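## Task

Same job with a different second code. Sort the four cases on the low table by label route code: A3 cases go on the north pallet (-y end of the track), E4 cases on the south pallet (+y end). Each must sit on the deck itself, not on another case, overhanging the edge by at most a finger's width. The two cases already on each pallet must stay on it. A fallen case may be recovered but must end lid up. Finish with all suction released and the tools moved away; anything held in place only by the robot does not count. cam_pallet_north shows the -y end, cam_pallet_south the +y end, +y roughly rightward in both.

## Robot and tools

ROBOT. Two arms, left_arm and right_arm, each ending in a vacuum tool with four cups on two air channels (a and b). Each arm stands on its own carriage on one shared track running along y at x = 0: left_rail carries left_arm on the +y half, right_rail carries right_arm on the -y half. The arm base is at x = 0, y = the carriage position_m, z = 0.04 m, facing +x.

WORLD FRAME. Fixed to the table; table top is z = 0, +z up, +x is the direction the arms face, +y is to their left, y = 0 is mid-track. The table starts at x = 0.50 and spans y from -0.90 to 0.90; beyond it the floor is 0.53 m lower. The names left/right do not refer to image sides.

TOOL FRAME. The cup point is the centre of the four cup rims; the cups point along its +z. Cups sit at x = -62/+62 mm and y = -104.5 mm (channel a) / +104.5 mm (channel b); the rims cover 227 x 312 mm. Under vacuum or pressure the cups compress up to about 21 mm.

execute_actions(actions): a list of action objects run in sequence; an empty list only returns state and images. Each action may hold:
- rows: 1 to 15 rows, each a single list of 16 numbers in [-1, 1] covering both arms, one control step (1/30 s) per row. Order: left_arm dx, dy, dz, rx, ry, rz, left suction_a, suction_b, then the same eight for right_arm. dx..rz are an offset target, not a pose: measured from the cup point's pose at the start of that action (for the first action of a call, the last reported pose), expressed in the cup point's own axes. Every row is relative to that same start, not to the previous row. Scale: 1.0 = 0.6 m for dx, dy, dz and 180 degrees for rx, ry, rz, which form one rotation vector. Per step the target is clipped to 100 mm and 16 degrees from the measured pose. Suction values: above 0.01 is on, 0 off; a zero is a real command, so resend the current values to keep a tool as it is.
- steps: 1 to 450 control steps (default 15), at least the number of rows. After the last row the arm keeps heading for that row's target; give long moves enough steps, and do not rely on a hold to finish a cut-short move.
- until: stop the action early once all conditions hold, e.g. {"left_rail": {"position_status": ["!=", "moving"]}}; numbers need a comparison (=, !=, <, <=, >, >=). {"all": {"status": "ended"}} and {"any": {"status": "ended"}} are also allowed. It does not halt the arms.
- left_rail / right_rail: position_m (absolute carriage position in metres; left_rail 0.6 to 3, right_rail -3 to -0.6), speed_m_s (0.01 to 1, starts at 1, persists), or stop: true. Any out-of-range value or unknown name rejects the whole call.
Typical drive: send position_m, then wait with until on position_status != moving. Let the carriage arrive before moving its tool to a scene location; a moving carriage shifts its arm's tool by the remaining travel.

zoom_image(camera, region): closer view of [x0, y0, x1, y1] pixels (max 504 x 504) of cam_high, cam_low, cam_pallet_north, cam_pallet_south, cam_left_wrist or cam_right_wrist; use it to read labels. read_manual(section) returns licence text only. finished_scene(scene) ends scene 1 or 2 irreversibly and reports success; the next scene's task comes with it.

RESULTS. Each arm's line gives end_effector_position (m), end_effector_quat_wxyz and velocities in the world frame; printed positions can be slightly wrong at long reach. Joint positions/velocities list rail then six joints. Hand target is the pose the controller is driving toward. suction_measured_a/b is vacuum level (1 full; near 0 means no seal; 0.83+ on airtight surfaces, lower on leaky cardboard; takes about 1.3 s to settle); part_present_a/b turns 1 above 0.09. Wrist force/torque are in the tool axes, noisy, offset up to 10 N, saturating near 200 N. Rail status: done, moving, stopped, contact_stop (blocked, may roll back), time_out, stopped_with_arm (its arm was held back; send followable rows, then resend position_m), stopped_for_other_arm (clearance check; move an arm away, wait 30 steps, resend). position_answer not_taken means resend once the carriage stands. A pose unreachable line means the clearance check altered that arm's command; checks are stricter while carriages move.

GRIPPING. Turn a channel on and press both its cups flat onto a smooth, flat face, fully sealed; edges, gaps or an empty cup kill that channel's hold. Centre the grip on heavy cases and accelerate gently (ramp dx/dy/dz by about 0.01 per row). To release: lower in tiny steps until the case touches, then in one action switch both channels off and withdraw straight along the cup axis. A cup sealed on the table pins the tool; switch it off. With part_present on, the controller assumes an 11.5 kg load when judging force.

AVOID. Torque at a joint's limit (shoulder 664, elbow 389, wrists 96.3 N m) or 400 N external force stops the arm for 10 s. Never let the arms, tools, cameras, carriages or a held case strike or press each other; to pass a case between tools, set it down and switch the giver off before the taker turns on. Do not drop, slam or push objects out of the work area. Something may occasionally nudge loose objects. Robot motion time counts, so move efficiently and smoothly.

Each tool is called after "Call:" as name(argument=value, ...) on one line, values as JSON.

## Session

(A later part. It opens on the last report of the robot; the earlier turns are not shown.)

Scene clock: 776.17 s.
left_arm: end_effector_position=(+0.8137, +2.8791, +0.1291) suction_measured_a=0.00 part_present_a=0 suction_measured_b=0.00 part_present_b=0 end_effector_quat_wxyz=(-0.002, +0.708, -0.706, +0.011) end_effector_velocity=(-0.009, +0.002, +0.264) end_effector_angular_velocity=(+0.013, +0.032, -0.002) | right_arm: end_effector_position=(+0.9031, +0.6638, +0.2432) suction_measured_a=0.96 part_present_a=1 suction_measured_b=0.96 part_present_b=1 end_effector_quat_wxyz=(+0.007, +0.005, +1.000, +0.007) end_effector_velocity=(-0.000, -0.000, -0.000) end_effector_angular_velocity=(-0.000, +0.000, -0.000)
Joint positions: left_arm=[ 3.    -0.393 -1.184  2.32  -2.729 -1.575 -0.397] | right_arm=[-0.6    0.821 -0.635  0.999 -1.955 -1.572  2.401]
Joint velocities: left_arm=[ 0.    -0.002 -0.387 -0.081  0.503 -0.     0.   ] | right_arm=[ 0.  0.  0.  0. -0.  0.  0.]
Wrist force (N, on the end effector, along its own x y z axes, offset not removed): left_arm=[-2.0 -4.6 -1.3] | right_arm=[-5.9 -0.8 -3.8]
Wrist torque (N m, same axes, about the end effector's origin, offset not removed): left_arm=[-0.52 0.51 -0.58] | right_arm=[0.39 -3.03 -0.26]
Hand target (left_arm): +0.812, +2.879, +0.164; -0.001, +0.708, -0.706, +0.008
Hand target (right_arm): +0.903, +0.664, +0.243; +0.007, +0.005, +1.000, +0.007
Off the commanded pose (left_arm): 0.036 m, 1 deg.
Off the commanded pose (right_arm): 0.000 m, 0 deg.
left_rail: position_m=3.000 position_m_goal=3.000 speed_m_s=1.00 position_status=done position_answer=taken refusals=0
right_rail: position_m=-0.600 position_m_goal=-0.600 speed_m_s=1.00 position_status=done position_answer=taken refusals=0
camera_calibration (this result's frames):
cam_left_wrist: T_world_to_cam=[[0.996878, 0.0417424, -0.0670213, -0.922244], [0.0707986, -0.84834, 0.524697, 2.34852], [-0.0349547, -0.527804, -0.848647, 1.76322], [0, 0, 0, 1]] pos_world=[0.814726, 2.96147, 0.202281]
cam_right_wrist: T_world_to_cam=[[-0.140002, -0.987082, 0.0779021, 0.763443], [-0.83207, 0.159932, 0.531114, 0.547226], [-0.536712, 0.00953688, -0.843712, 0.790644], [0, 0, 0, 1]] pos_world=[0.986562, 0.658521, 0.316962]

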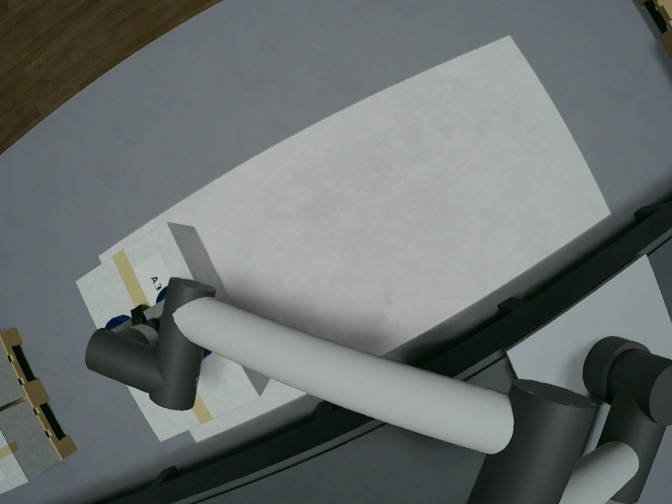

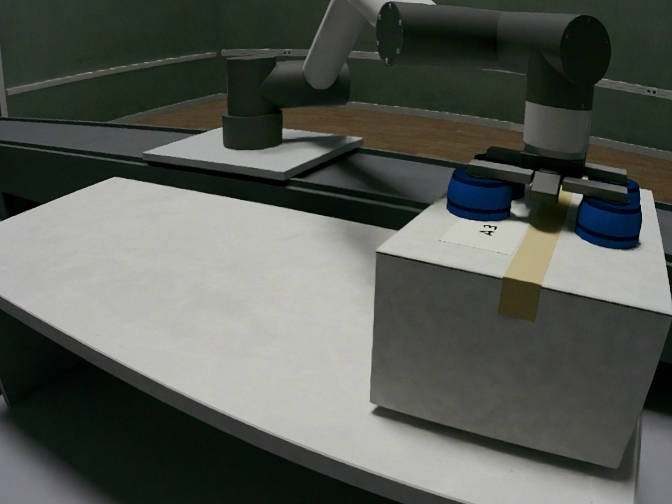

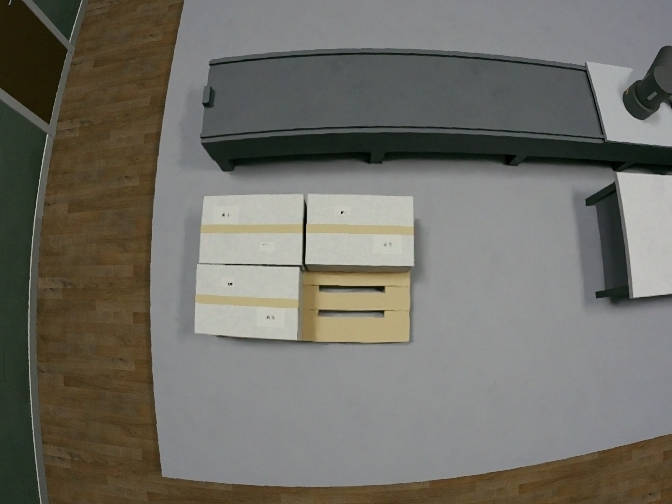

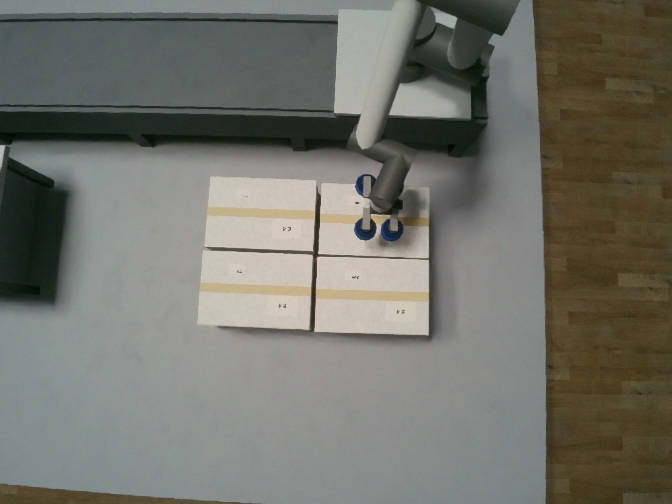

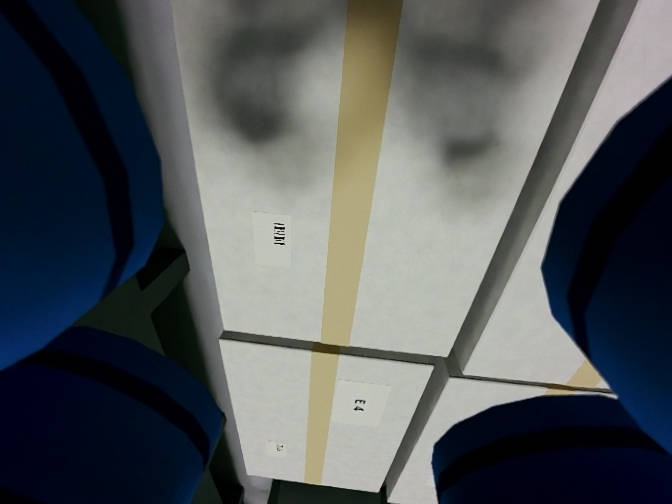

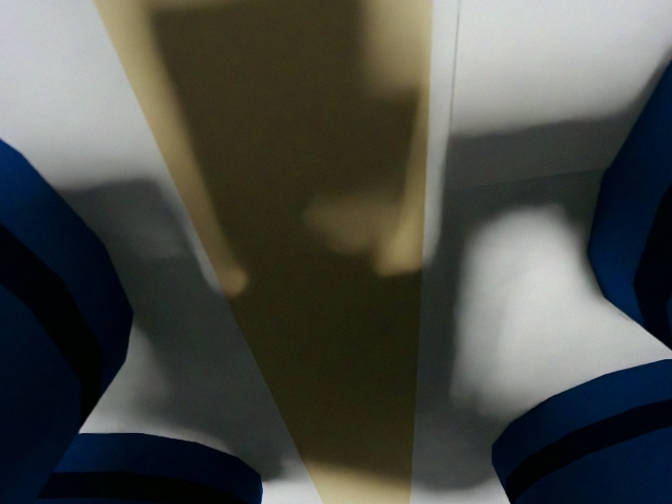

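Call:
execute_actions(actions=[{"rows": [
[0,0,-0.058,0,0,0,0,0, -0.002,-0.005,-0.008,0,0,0.003,1,1],
[0,0,-0.058,0,0,0,0,0, -0.006,-0.018,-0.018,0,0,0.01,1,1],
[0,0,-0.058,0,0,0,0,0, -0.013,-0.04,-0.03,0,0,0.022,1,1],
[0,0,-0.058,0,0,0,0,0, -0.023,-0.07,-0.042,0,0,0.038,1,1],
[0,0,-0.058,0,0,0,0,0, -0.037,-0.11,-0.054,0,0,0.058,1,1],
[0,0,-0.058,0,0,0,0,0, -0.053,-0.16,-0.065,0,0,0.083,1,1],
[0,0,-0.058,0,0,0,0,0, -0.073,-0.22,-0.074,0,0,0.113,1,1],
[0,0,-0.058,0,0,0,0,0, -0.097,-0.29,-0.08,0,0,0.148,1,1],
[0,0,-0.058,0,0,0,0,0, -0.125,-0.375,-0.083,0,0,0.19,1,1],
[0,0,-0.058,0,0,0,0,0, -0.157,-0.47,-0.083,0,0,0.24,1,1],
[0,0,-0.058,0,0,0,0,0, -0.19,-0.57,-0.083,0,0,0.29,1,1],
[0,0,-0.058,0,0,0,0,0, -0.227,-0.68,-0.083,0,0,0.345,1,1],
[0,0,-0.058,0,0,0,0,0, -0.263,-0.79,-0.083,0,0,0.40,1,1],
[0,0,-0.058,0,0,0,0,0, -0.30,-0.90,-0.083,0,0,0.46,1,1],
[0,0,-0.058,0,0,0,0,0, -0.333,-1.0,-0.083,0,0,0.51,1,1]
], "steps": 48}, {"right_rail": {"position_m": -3.0}, "left_rail": {"position_m": 1.6}, "steps": 1}])

Scene clock: 806.57 s.
left_arm: end_effector_position=(+0.8130, +2.8795, +0.1639) suction_measured_a=0.00 part_present_a=0 suction_measured_b=0.00 part_present_b=0 end_effector_quat_wxyz=(-0.002, +0.708, -0.706, +0.011) end_effector_velocity=(-0.000, -0.005, -0.000) end_effector_angular_velocity=(+0.000, +0.000, +0.001) | right_arm: end_effector_position=(+1.0948, +0.0696, +0.2874) suction_measured_a=0.96 part_present_a=1 suction_measured_b=0.96 part_present_b=1 end_effector_quat_wxyz=(-0.001, +0.717, +0.697, +0.010) end_effector_velocity=(+0.016, -0.068, +0.004) end_effector_angular_velocity=(+0.005, -0.013, -0.091)
Joint positions: left_arm=[ 3.    -0.393 -1.234  2.309 -2.668 -1.575 -0.397] | right_arm=[-0.6    0.39  -0.955  1.547 -2.181 -1.562  3.56 ]
Joint velocities: left_arm=[-0.005  0.001  0.     0.     0.     0.     0.   ] | right_arm=[-0.006 -0.05  -0.023  0.039 -0.03  -0.001  0.041]
Wrist force (N, on the end effector, along its own x y z axes, offset not removed): left_arm=[-2.1 1.0 2.4] | right_arm=[-13.0 4.8 -4.1]
Wrist torque (N m, same axes, about the end effector's origin, offset not removed): left_arm=[0.29 0.65 -0.62] | right_arm=[0.35 -2.69 0.25]
Hand target (left_arm): +0.813, +2.877, +0.164; -0.002, +0.708, -0.706, +0.011
Hand target (right_arm): +1.097, +0.059, +0.288; -0.000, +0.721, +0.692, +0.010
Off the commanded pose (left_arm): 0.000 m, 0 deg.
Off the commanded pose (right_arm): 0.009 m, 1 deg.
left_rail: position_m=3.000 position_m_goal=1.600 speed_m_s=1.00 position_status=moving position_answer=taken refusals=0
right_rail: position_m=-0.600 position_m_goal=-3.000 speed_m_s=1.00 position_status=moving position_answer=taken refusals=0
camera_calibration (this result's frames):
cam_left_wrist: T_world_to_cam=[[0.996878, 0.0417444, -0.0670215, -0.919254], [0.0708004, -0.84834, 0.524696, 2.3306], [-0.0349539, -0.527803, -0.848647, 1.79298], [0, 0, 0, 1]] pos_world=[0.814047, 2.96186, 0.237135]
cam_right_wrist: T_world_to_cam=[[-0.984101, 0.156676, 0.0836542, 1.04323], [0.176599, 0.812973, 0.554876, -0.378294], [0.0189271, 0.560827, -0.827717, 0.285246], [0, 0, 0, 1]] pos_world=[1.08806, -0.0158809, 0.358738]

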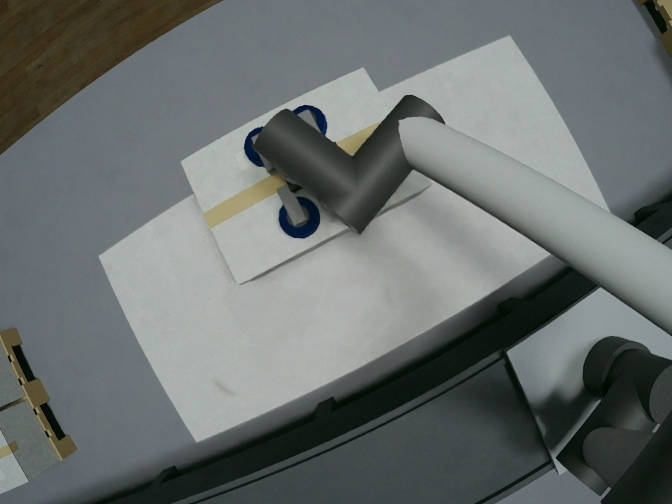

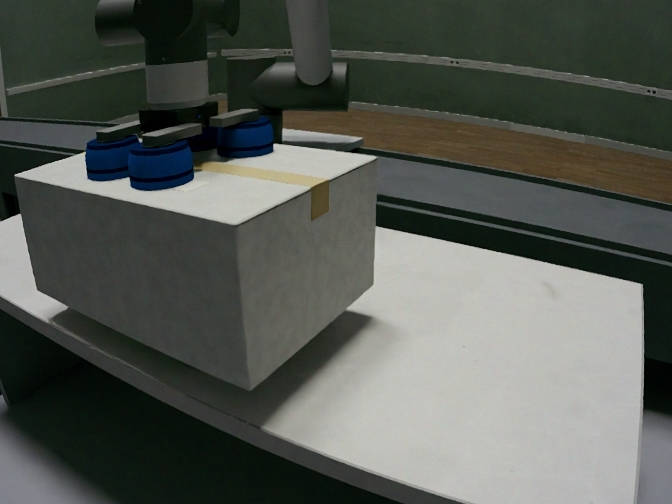

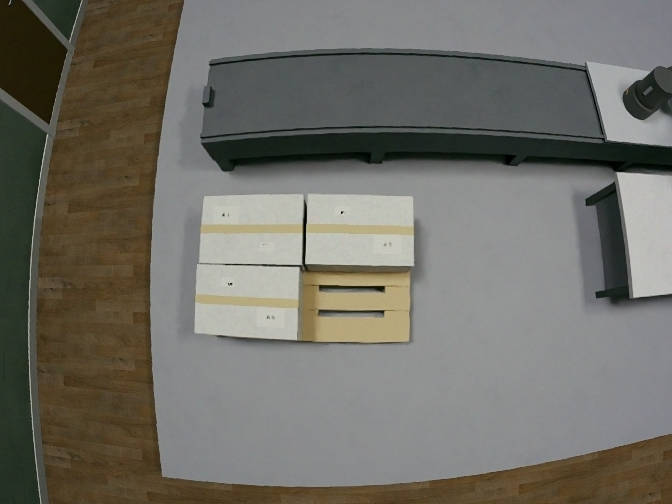

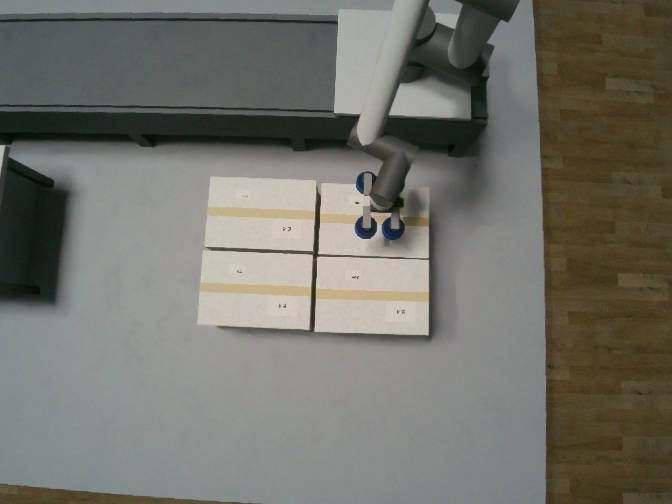

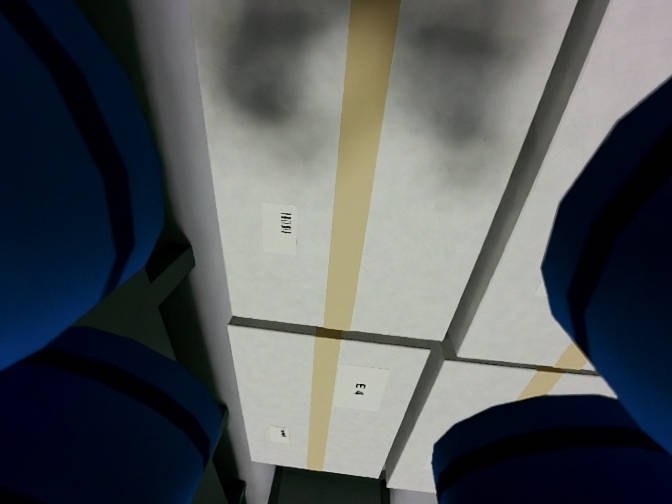

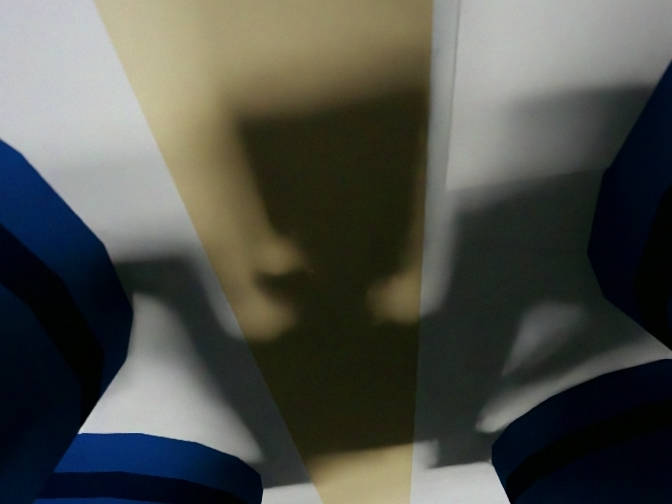

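Call:
execute_actions(actions=[])

Scene clock: 820.57 s.
left_arm: end_effector_position=(+0.8130, +1.4794, +0.1639) suction_measured_a=0.00 part_present_a=0 suction_measured_b=0.00 part_present_b=0 end_effector_quat_wxyz=(-0.002, +0.708, -0.706, +0.011) end_effector_velocity=(+0.000, -0.000, +0.000) end_effector_angular_velocity=(-0.000, -0.000, -0.000) | right_arm: end_effector_position=(+1.0970, -2.3387, +0.2879) suction_measured_a=0.96 part_present_a=1 suction_measured_b=0.96 part_present_b=1 end_effector_quat_wxyz=(-0.000, +0.721, +0.692, +0.010) end_effector_velocity=(-0.000, -0.000, -0.000) end_effector_angular_velocity=(-0.000, +0.000, +0.000)
Joint positions: left_arm=[ 1.6   -0.393 -1.234  2.309 -2.668 -1.575 -0.397] | right_arm=[-3.     0.383 -0.957  1.552 -2.184 -1.563  3.566]
Joint velocities: left_arm=[ 0.  0. -0. -0.  0. -0.  0.] | right_arm=[ 0. -0.  0.  0.  0.  0. -0.]
Wrist force (N, on the end effector, along its own x y z axes, offset not removed): left_arm=[-3.0 -2.0 -0.3] | right_arm=[-4.1 -0.1 -6.3]
Wrist torque (N m, same axes, about the end effector's origin, offset not removed): left_arm=[-0.09 0.68 -0.75] | right_arm=[0.23 -2.53 -0.20]
Hand target (left_arm): +0.813, +1.480, +0.164; -0.002, +0.708, -0.706, +0.011
Hand target (right_arm): +1.097, -2.339, +0.288; -0.000, +0.721, +0.692, +0.010
Off the commanded pose (left_arm): 0.000 m, 0 deg.
Off the commanded pose (right_arm): 0.001 m, 0 deg.
left_rail: position_m=1.600 position_m_goal=1.600 speed_m_s=1.00 position_status=done position_answer=taken refusals=0
right_rail: position_m=-3.000 position_m_goal=-3.000 speed_m_s=1.00 position_status=done position_answer=taken refusals=0
camera_calibration (this result's frames):
cam_left_wrist: T_world_to_cam=[[0.996878, 0.0417414, -0.0670181, -0.860804], [0.0707962, -0.848339, 0.524698, 1.14284], [-0.0349524, -0.527805, -0.848646, 1.054], [0, 0, 0, 1]] pos_world=[0.814048, 1.56175, 0.237136]
cam_right_wrist: T_world_to_cam=[[-0.98231, 0.168327, 0.0820568, 1.4484], [0.185306, 0.810575, 0.555544, 1.56357], [0.0269997, 0.560922, -0.827428, 1.62752], [0, 0, 0, 1]] pos_world=[1.0891, -2.42411, 0.359175]

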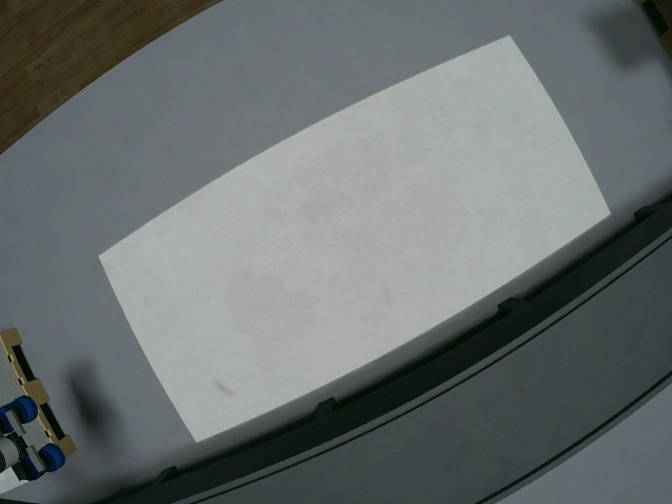

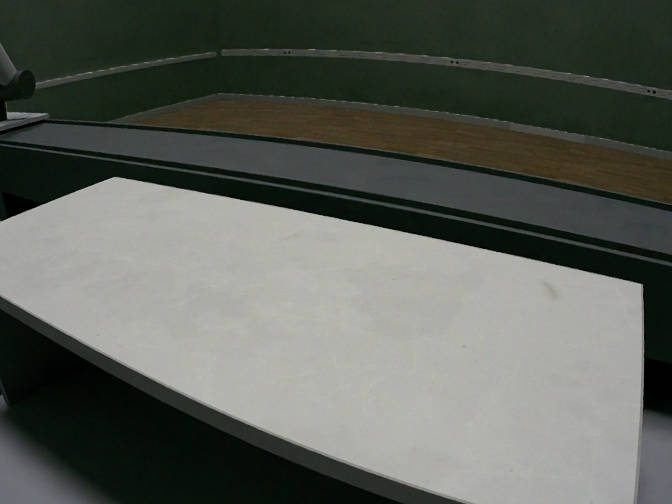

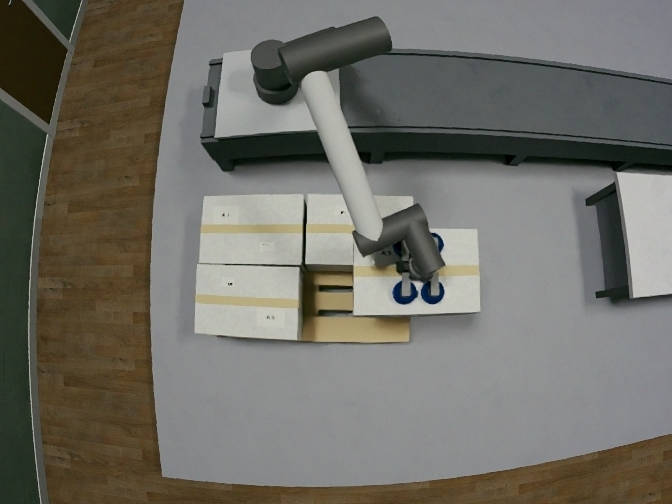

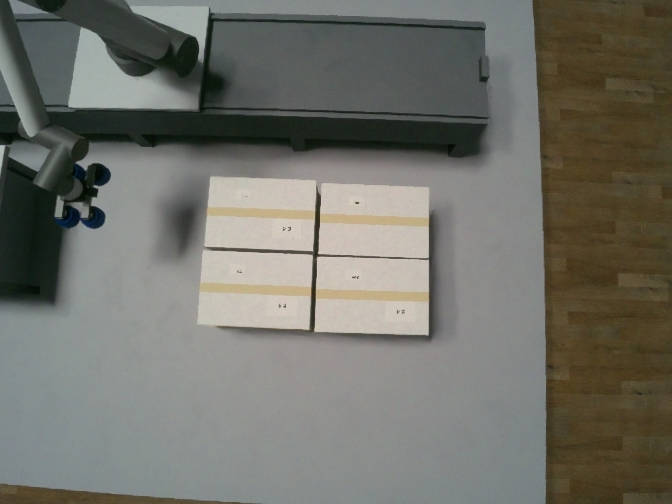

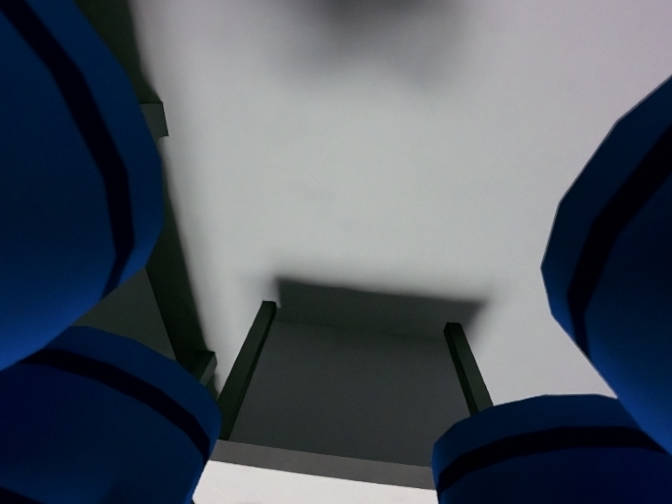

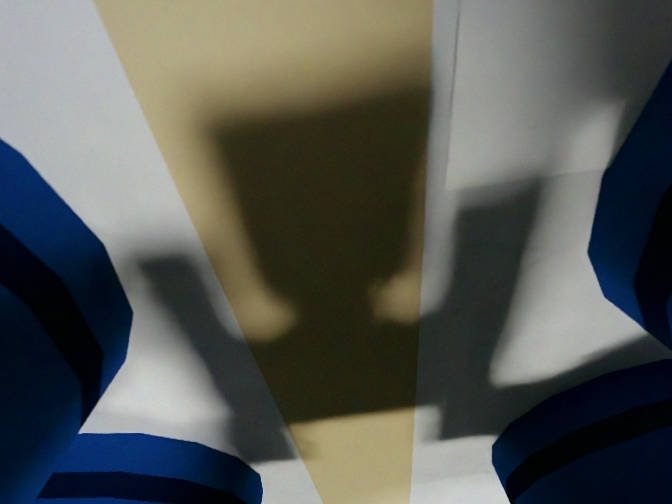

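Call:
execute_actions(actions=[{"rows": [
[0,0,0,0,0,0,0,0, -0.004,0.002,0.002,0,0,0,1,1],
[0,0,0,0,0,0,0,0, -0.012,0.006,0.006,0,0,0,1,1],
[0,0,0,0,0,0,0,0, -0.023,0.011,0.012,0,0,0,1,1],
[0,0,0,0,0,0,0,0, -0.039,0.019,0.02,0,0,0,1,1],
[0,0,0,0,0,0,0,0, -0.058,0.028,0.029,0,0,0,1,1],
[0,0,0,0,0,0,0,0, -0.081,0.039,0.041,0,0,0,1,1],
[0,0,0,0,0,0,0,0, -0.108,0.053,0.055,0,0,0,1,1],
[0,0,0,0,0,0,0,0, -0.139,0.068,0.071,0,0,0,1,1],
[0,0,0,0,0,0,0,0, -0.174,0.084,0.088,0,0,0,1,1],
[0,0,0,0,0,0,0,0, -0.213,0.103,0.108,0,0,0,1,1],
[0,0,0,0,0,0,0,0, -0.251,0.122,0.128,0,0,0,1,1],
[0,0,0,0,0,0,0,0, -0.29,0.141,0.147,0,0,0,1,1],
[0,0,0,0,0,0,0,0, -0.329,0.16,0.167,0,0,0,1,1],
[0,0,0,0,0,0,0,0, -0.36,0.175,0.183,0,0,0,1,1],
[0,0,0,0,0,0,0,0, -0.3865,0.1877,0.1965,0,0,0,1,1]
], "steps": 28}])

Scene clock: 826.67 s.
left_arm: end_effector_position=(+0.8130, +1.4794, +0.1639) suction_measured_a=0.00 part_present_a=0 suction_measured_b=0.00 part_present_b=0 end_effector_quat_wxyz=(-0.002, +0.708, -0.706, +0.011) end_effector_velocity=(+0.000, +0.000, +0.000) end_effector_angular_velocity=(-0.000, -0.000, +0.000) | right_arm: end_effector_position=(+1.1980, -2.5672, +0.1716) suction_measured_a=0.96 part_present_a=1 suction_measured_b=0.96 part_present_b=1 end_effector_quat_wxyz=(-0.000, +0.722, +0.692, +0.010) end_effector_velocity=(+0.030, -0.048, -0.025) end_effector_angular_velocity=(+0.004, -0.004, +0.004)
Joint positions: left_arm=[ 1.6   -0.393 -1.234  2.309 -2.668 -1.575 -0.397] | right_arm=[-3.     0.186 -0.881  1.608 -2.314 -1.559  3.369]
Joint velocities: left_arm=[ 0.  0. -0.  0. -0.  0. -0.] | right_arm=[ 0.    -0.042  0.029 -0.011 -0.022  0.004 -0.047]
Wrist force (N, on the end effector, along its own x y z axes, offset not removed): left_arm=[-4.5 -1.8 -1.5] | right_arm=[-9.5 3.6 -2.1]
Wrist torque (N m, same axes, about the end effector's origin, offset not removed): left_arm=[-0.04 0.70 -0.81] | right_arm=[0.15 -2.95 -0.10]
Hand target (left_arm): +0.813, +1.480, +0.164; -0.002, +0.708, -0.706, +0.011
Hand target (right_arm): +1.202, -2.573, +0.168; -0.000, +0.721, +0.692, +0.011
Off the commanded pose (left_arm): 0.000 m, 0 deg.
Off the commanded pose (right_arm): 0.008 m, 0 deg.
left_rail: position_m=1.600 position_m_goal=1.600 speed_m_s=1.00 position_status=done position_answer=taken refusals=0
right_rail: position_m=-3.000 position_m_goal=-3.000 speed_m_s=1.00 position_status=done position_answer=taken refusals=0
camera_calibration (this result's frames):
cam_left_wrist: T_world_to_cam=[[0.996878, 0.0417414, -0.0670181, -0.860804], [0.0707962, -0.848339, 0.524698, 1.14284], [-0.0349525, -0.527805, -0.848646, 1.054], [0, 0, 0, 1]] pos_world=[0.814048, 1.56175, 0.237136]
cam_right_wrist: T_world_to_cam=[[-0.982187, 0.168873, 0.0824014, 1.59681], [0.185956, 0.810557, 0.555353, 1.79387], [0.0269934, 0.560784, -0.827522, 1.6564], [0, 0, 0, 1]] pos_world=[1.19007, -2.65258, 0.242892]

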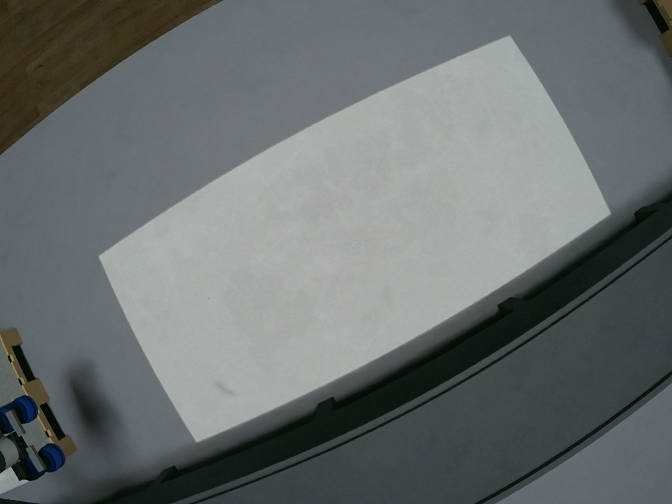

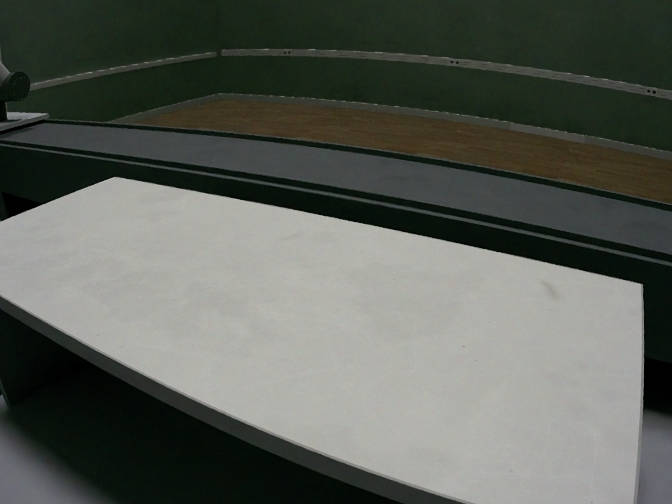

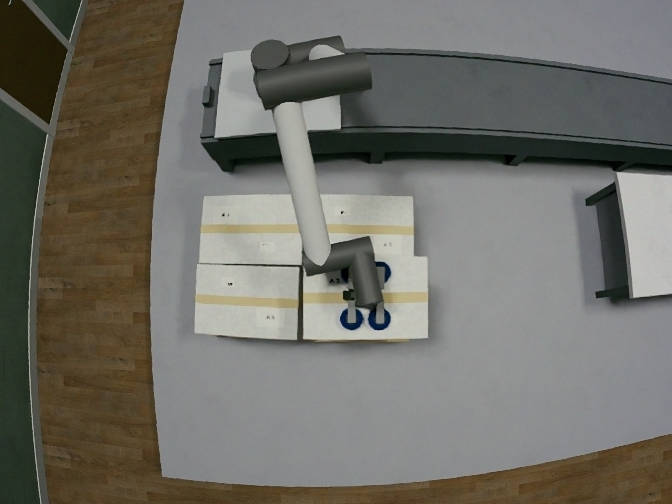

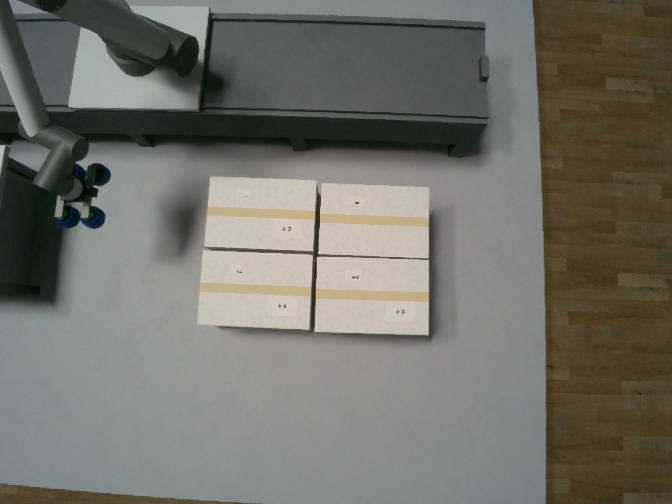

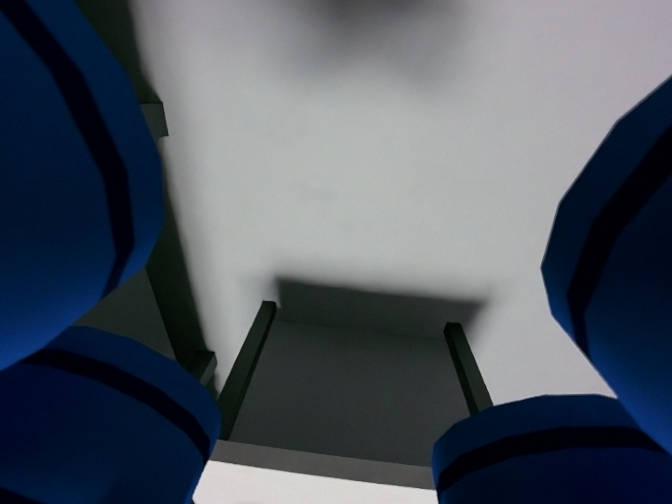

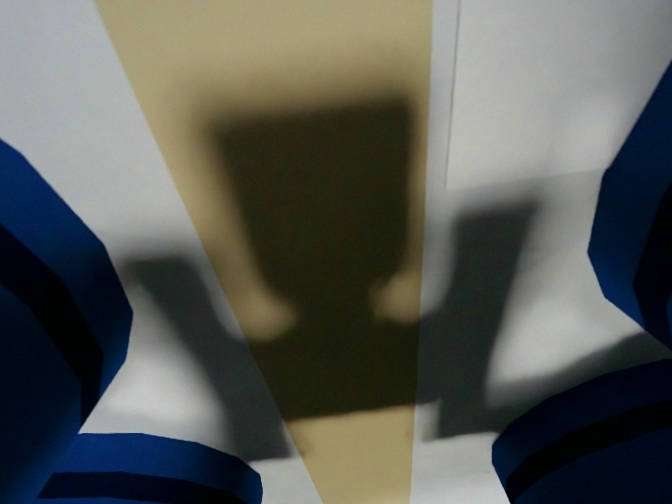

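Call:
execute_actions(actions=[])

Call:
zoom_image(camera="cam_pallet_north", region=[270, 230, 450, 365])

Scene clock: 828.30 s.
left_arm: end_effector_position=(+0.8130, +1.4794, +0.1639) suction_measured_a=0.00 part_present_a=0 suction_measured_b=0.00 part_present_b=0 end_effector_quat_wxyz=(-0.002, +0.708, -0.706, +0.011) end_effector_velocity=(+0.000, -0.000, -0.000) end_effector_angular_velocity=(+0.000, +0.000, -0.000) | right_arm: end_effector_position=(+1.2020, -2.5735, +0.1684) suction_measured_a=0.96 part_present_a=1 suction_measured_b=0.96 part_present_b=1 end_effector_quat_wxyz=(-0.000, +0.721, +0.692, +0.011) end_effector_velocity=(-0.000, -0.000, -0.000) end_effector_angular_velocity=(-0.000, +0.000, +0.000)
Joint positions: left_arm=[ 1.6   -0.393 -1.234  2.309 -2.668 -1.575 -0.397] | right_arm=[-3.     0.18  -0.877  1.606 -2.317 -1.559  3.363]
Joint velocities: left_arm=[ 0. -0.  0. -0.  0.  0.  0.] | right_arm=[ 0. -0.  0. -0. -0.  0. -0.]
Wrist force (N, on the end effector, along its own x y z axes, offset not removed): left_arm=[-2.4 -3.0 4.9] | right_arm=[-4.0 2.3 1.8]
Wrist torque (N m, same axes, about the end effector's origin, offset not removed): left_arm=[-0.44 0.71 -0.87] | right_arm=[0.58 -2.52 -0.29]
Hand target (left_arm): +0.813, +1.480, +0.164; -0.002, +0.708, -0.706, +0.011
Hand target (right_arm): +1.202, -2.573, +0.168; -0.000, +0.721, +0.692, +0.011
Off the commanded pose (left_arm): 0.000 m, 0 deg.
Off the commanded pose (right_arm): 0.000 m, 0 deg.
left_rail: position_m=1.600 position_m_goal=1.600 speed_m_s=1.00 position_status=done position_answer=taken refusals=0
right_rail: position_m=-3.000 position_m_goal=-3.000 speed_m_s=1.00 position_status=done position_answer=taken refusals=0
camera_calibration (this result's frames):
cam_left_wrist: T_world_to_cam=[[0.996878, 0.0417415, -0.0670183, -0.860804], [0.0707963, -0.848339, 0.524698, 1.14284], [-0.0349525, -0.527805, -0.848646, 1.054], [0, 0, 0, 1]] pos_world=[0.814048, 1.56176, 0.237136]
cam_right_wrist: T_world_to_cam=[[-0.98232, 0.168356, 0.0818707, 1.60095], [0.185221, 0.81048, 0.555712, 1.80065], [0.0272032, 0.561052, -0.827334, 1.65753], [0, 0, 0, 1]] pos_world=[1.19404, -2.65889, 0.239615]

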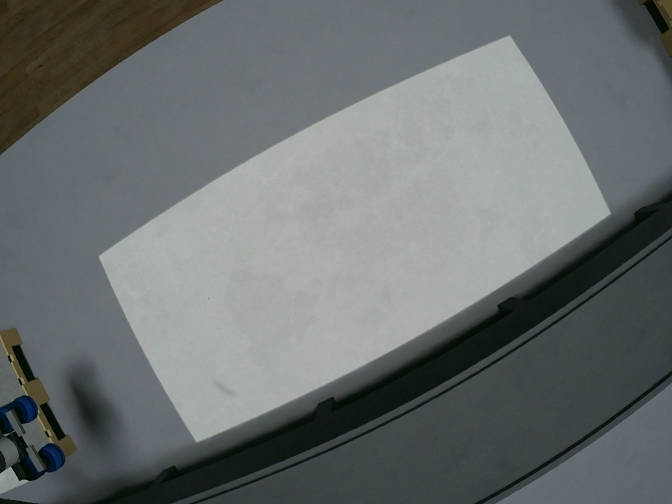

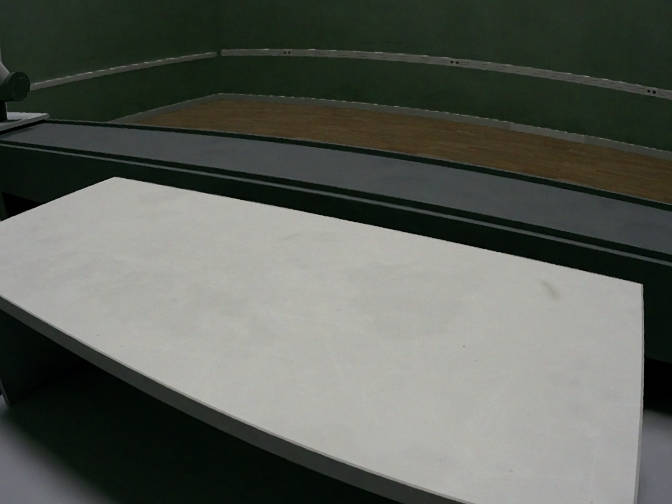

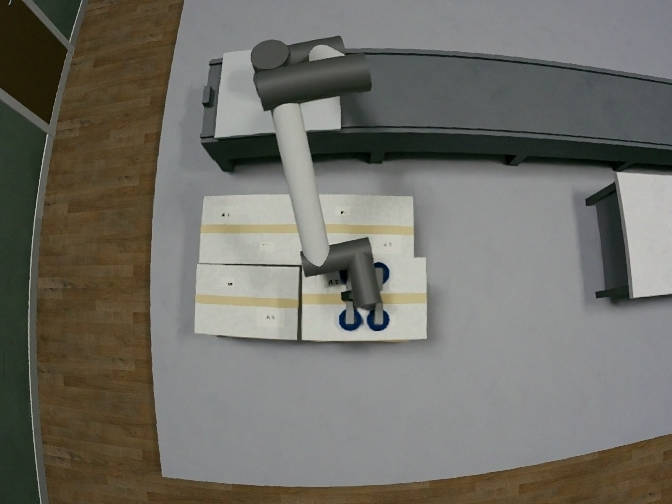

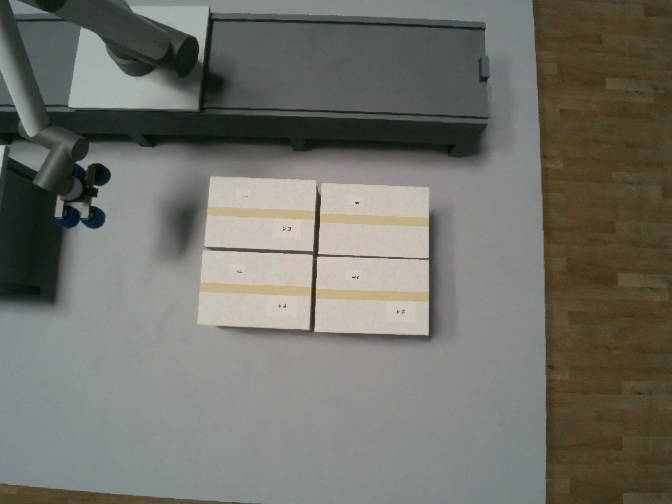

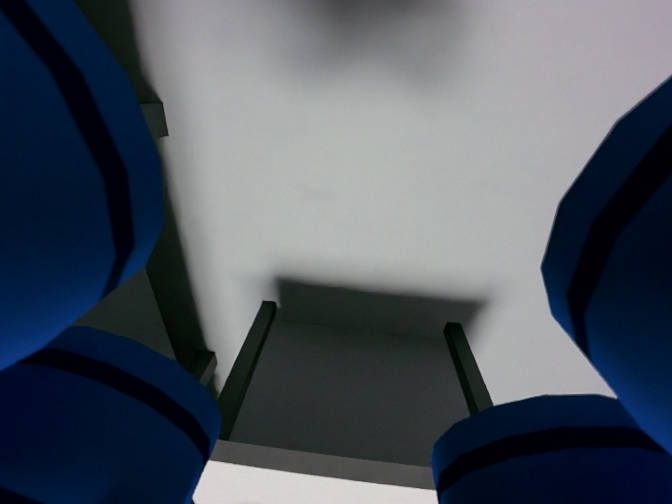

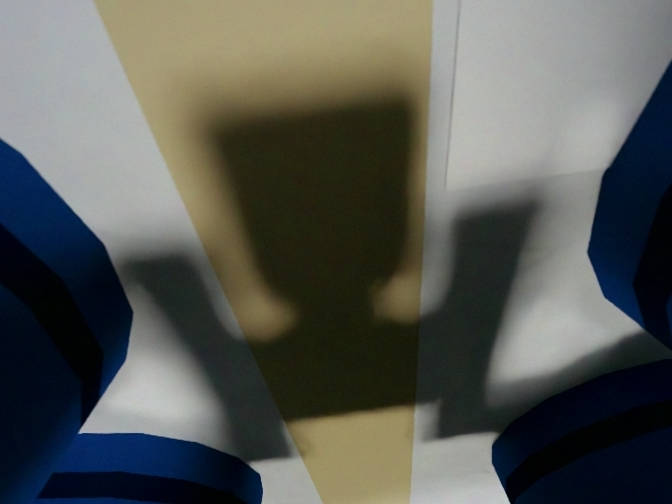

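Region (270, 230, 450, 365) of cam_pallet_north's 672x504 image, scaled by 2.800, with more detail than that image has; it fills the top 378 rows of this view, and the rest is white.

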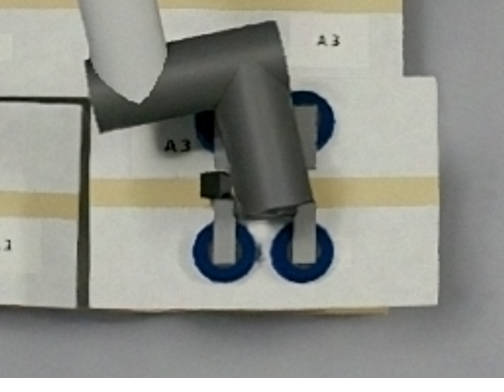

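Call:
execute_actions(actions=[{"rows": [
[0,0,0,0,0,0,0,0, -0.008,0.005,0.003,0,0,0.001,1,1],
[0,0,0,0,0,0,0,0, -0.018,0.01,0.008,0,0,0.002,1,1],
[0,0,0,0,0,0,0,0, -0.027,0.015,0.016,0,0,0.003,1,1],
[0,0,0,0,0,0,0,0, -0.0326,0.018,0.028,0,0,0.004,1,1],
[0,0,0,0,0,0,0,0, -0.0326,0.018,0.045,0,0,0.004,1,1],
[0,0,0,0,0,0,0,0, -0.0326,0.018,0.075,0,0,0.004,1,1],
[0,0,0,0,0,0,0,0, -0.0326,0.018,0.115,0,0,0.004,1,1],
[0,0,0,0,0,0,0,0, -0.0326,0.018,0.165,0,0,0.004,1,1],
[0,0,0,0,0,0,0,0, -0.0326,0.018,0.22,0,0,0.004,1,1],
[0,0,0,0,0,0,0,0, -0.0326,0.018,0.28,0,0,0.004,1,1],
[0,0,0,0,0,0,0,0, -0.0326,0.018,0.34,0,0,0.004,1,1],
[0,0,0,0,0,0,0,0, -0.0326,0.018,0.40,0,0,0.004,1,1],
[0,0,0,0,0,0,0,0, -0.0326,0.018,0.45,0,0,0.004,1,1],
[0,0,0,0,0,0,0,0, -0.0326,0.018,0.49,0,0,0.004,1,1],
[0,0,0,0,0,0,0,0, -0.0326,0.018,0.33,0,0,0.004,1,1]
], "steps": 22}])

Scene clock: 852.93 s.
left_arm: end_effector_position=(+0.8130, +1.4794, +0.1639) suction_measured_a=0.00 part_present_a=0 suction_measured_b=0.00 part_present_b=0 end_effector_quat_wxyz=(-0.002, +0.708, -0.706, +0.011) end_effector_velocity=(-0.000, -0.000, -0.000) end_effector_angular_velocity=(+0.000, +0.000, -0.000) | right_arm: end_effector_position=(+1.2118, -2.5913, -0.0186) suction_measured_a=0.96 part_present_a=1 suction_measured_b=0.96 part_present_b=1 end_effector_quat_wxyz=(-0.001, +0.726, +0.688, +0.010) end_effector_velocity=(+0.022, +0.004, -0.086) end_effector_angular_velocity=(+0.003, -0.014, -0.001)
Joint positions: left_arm=[ 1.6   -0.393 -1.234  2.309 -2.668 -1.575 -0.397] | right_arm=[-3.     0.165 -0.716  1.624 -2.495 -1.559  3.36 ]
Joint velocities: left_arm=[ 0. -0.  0. -0.  0. -0.  0.] | right_arm=[ 0.    -0.     0.094 -0.034 -0.074  0.     0.001]
Wrist force (N, on the end effector, along its own x y z axes, offset not removed): left_arm=[-2.2 2.2 2.2] | right_arm=[-5.3 4.5 7.0]
Wrist torque (N m, same axes, about the end effector's origin, offset not removed): left_arm=[0.41 0.52 -0.78] | right_arm=[0.49 -2.49 -0.17]
Hand target (left_arm): +0.813, +1.480, +0.164; -0.002, +0.708, -0.706, +0.011
Hand target (right_arm): +1.215, -2.591, -0.030; -0.000, +0.726, +0.688, +0.011
Off the commanded pose (left_arm): 0.000 m, 0 deg.
Off the commanded pose (right_arm): 0.012 m, 0 deg.
left_rail: position_m=1.600 position_m_goal=1.600 speed_m_s=1.00 position_status=done position_answer=taken refusals=0
right_rail: position_m=-3.000 position_m_goal=-3.000 speed_m_s=1.00 position_status=done position_answer=taken refusals=0
camera_calibration (this result's frames):
cam_left_wrist: T_world_to_cam=[[0.996878, 0.0417416, -0.0670181, -0.860805], [0.0707963, -0.848339, 0.524698, 1.14284], [-0.0349523, -0.527805, -0.848646, 1.054], [0, 0, 0, 1]] pos_world=[0.814048, 1.56176, 0.237136]
cam_right_wrist: T_world_to_cam=[[-0.980004, 0.180577, 0.0835669, 1.65782], [0.196264, 0.808161, 0.555298, 1.89779], [0.0327384, 0.560596, -0.827442, 1.50474], [0, 0, 0, 1]] pos_world=[1.20294, -2.67663, 0.0527063]

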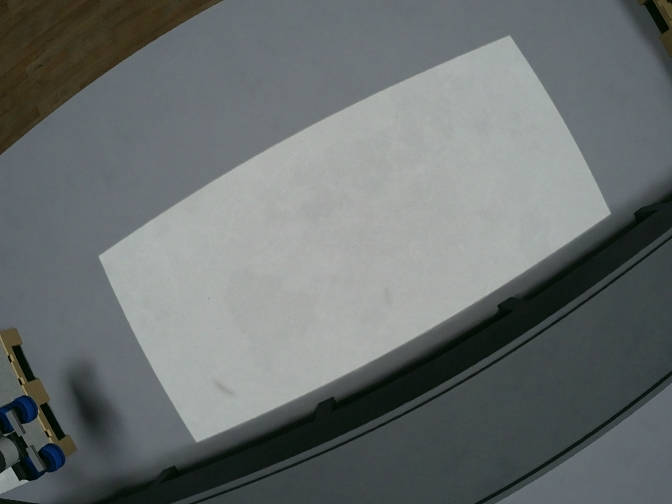

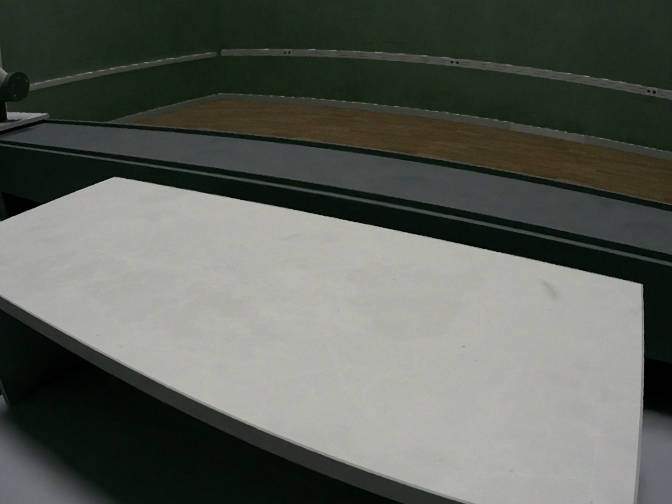

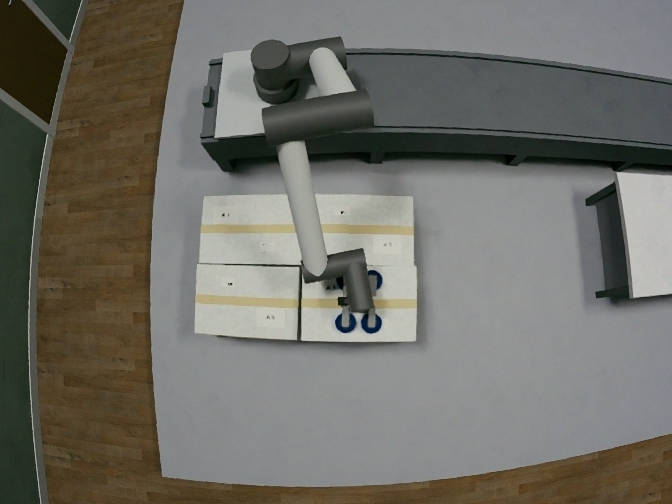

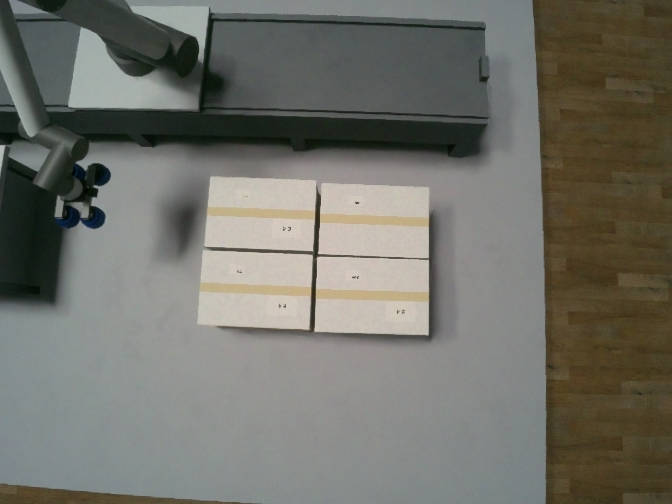

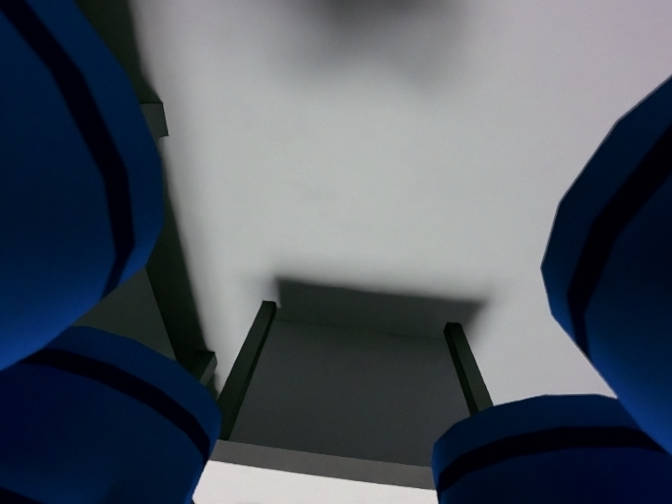

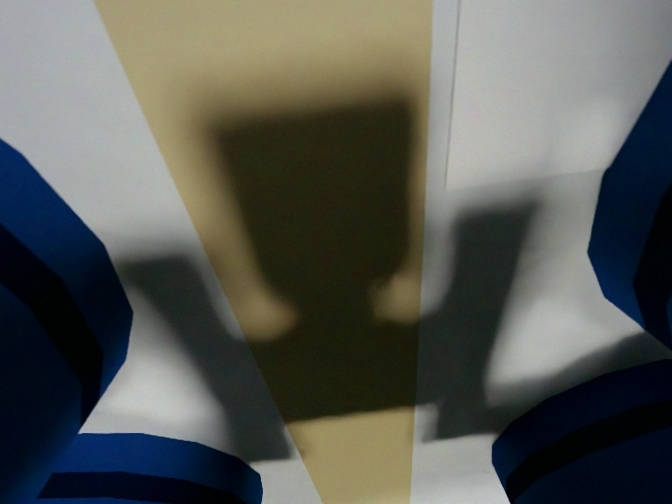

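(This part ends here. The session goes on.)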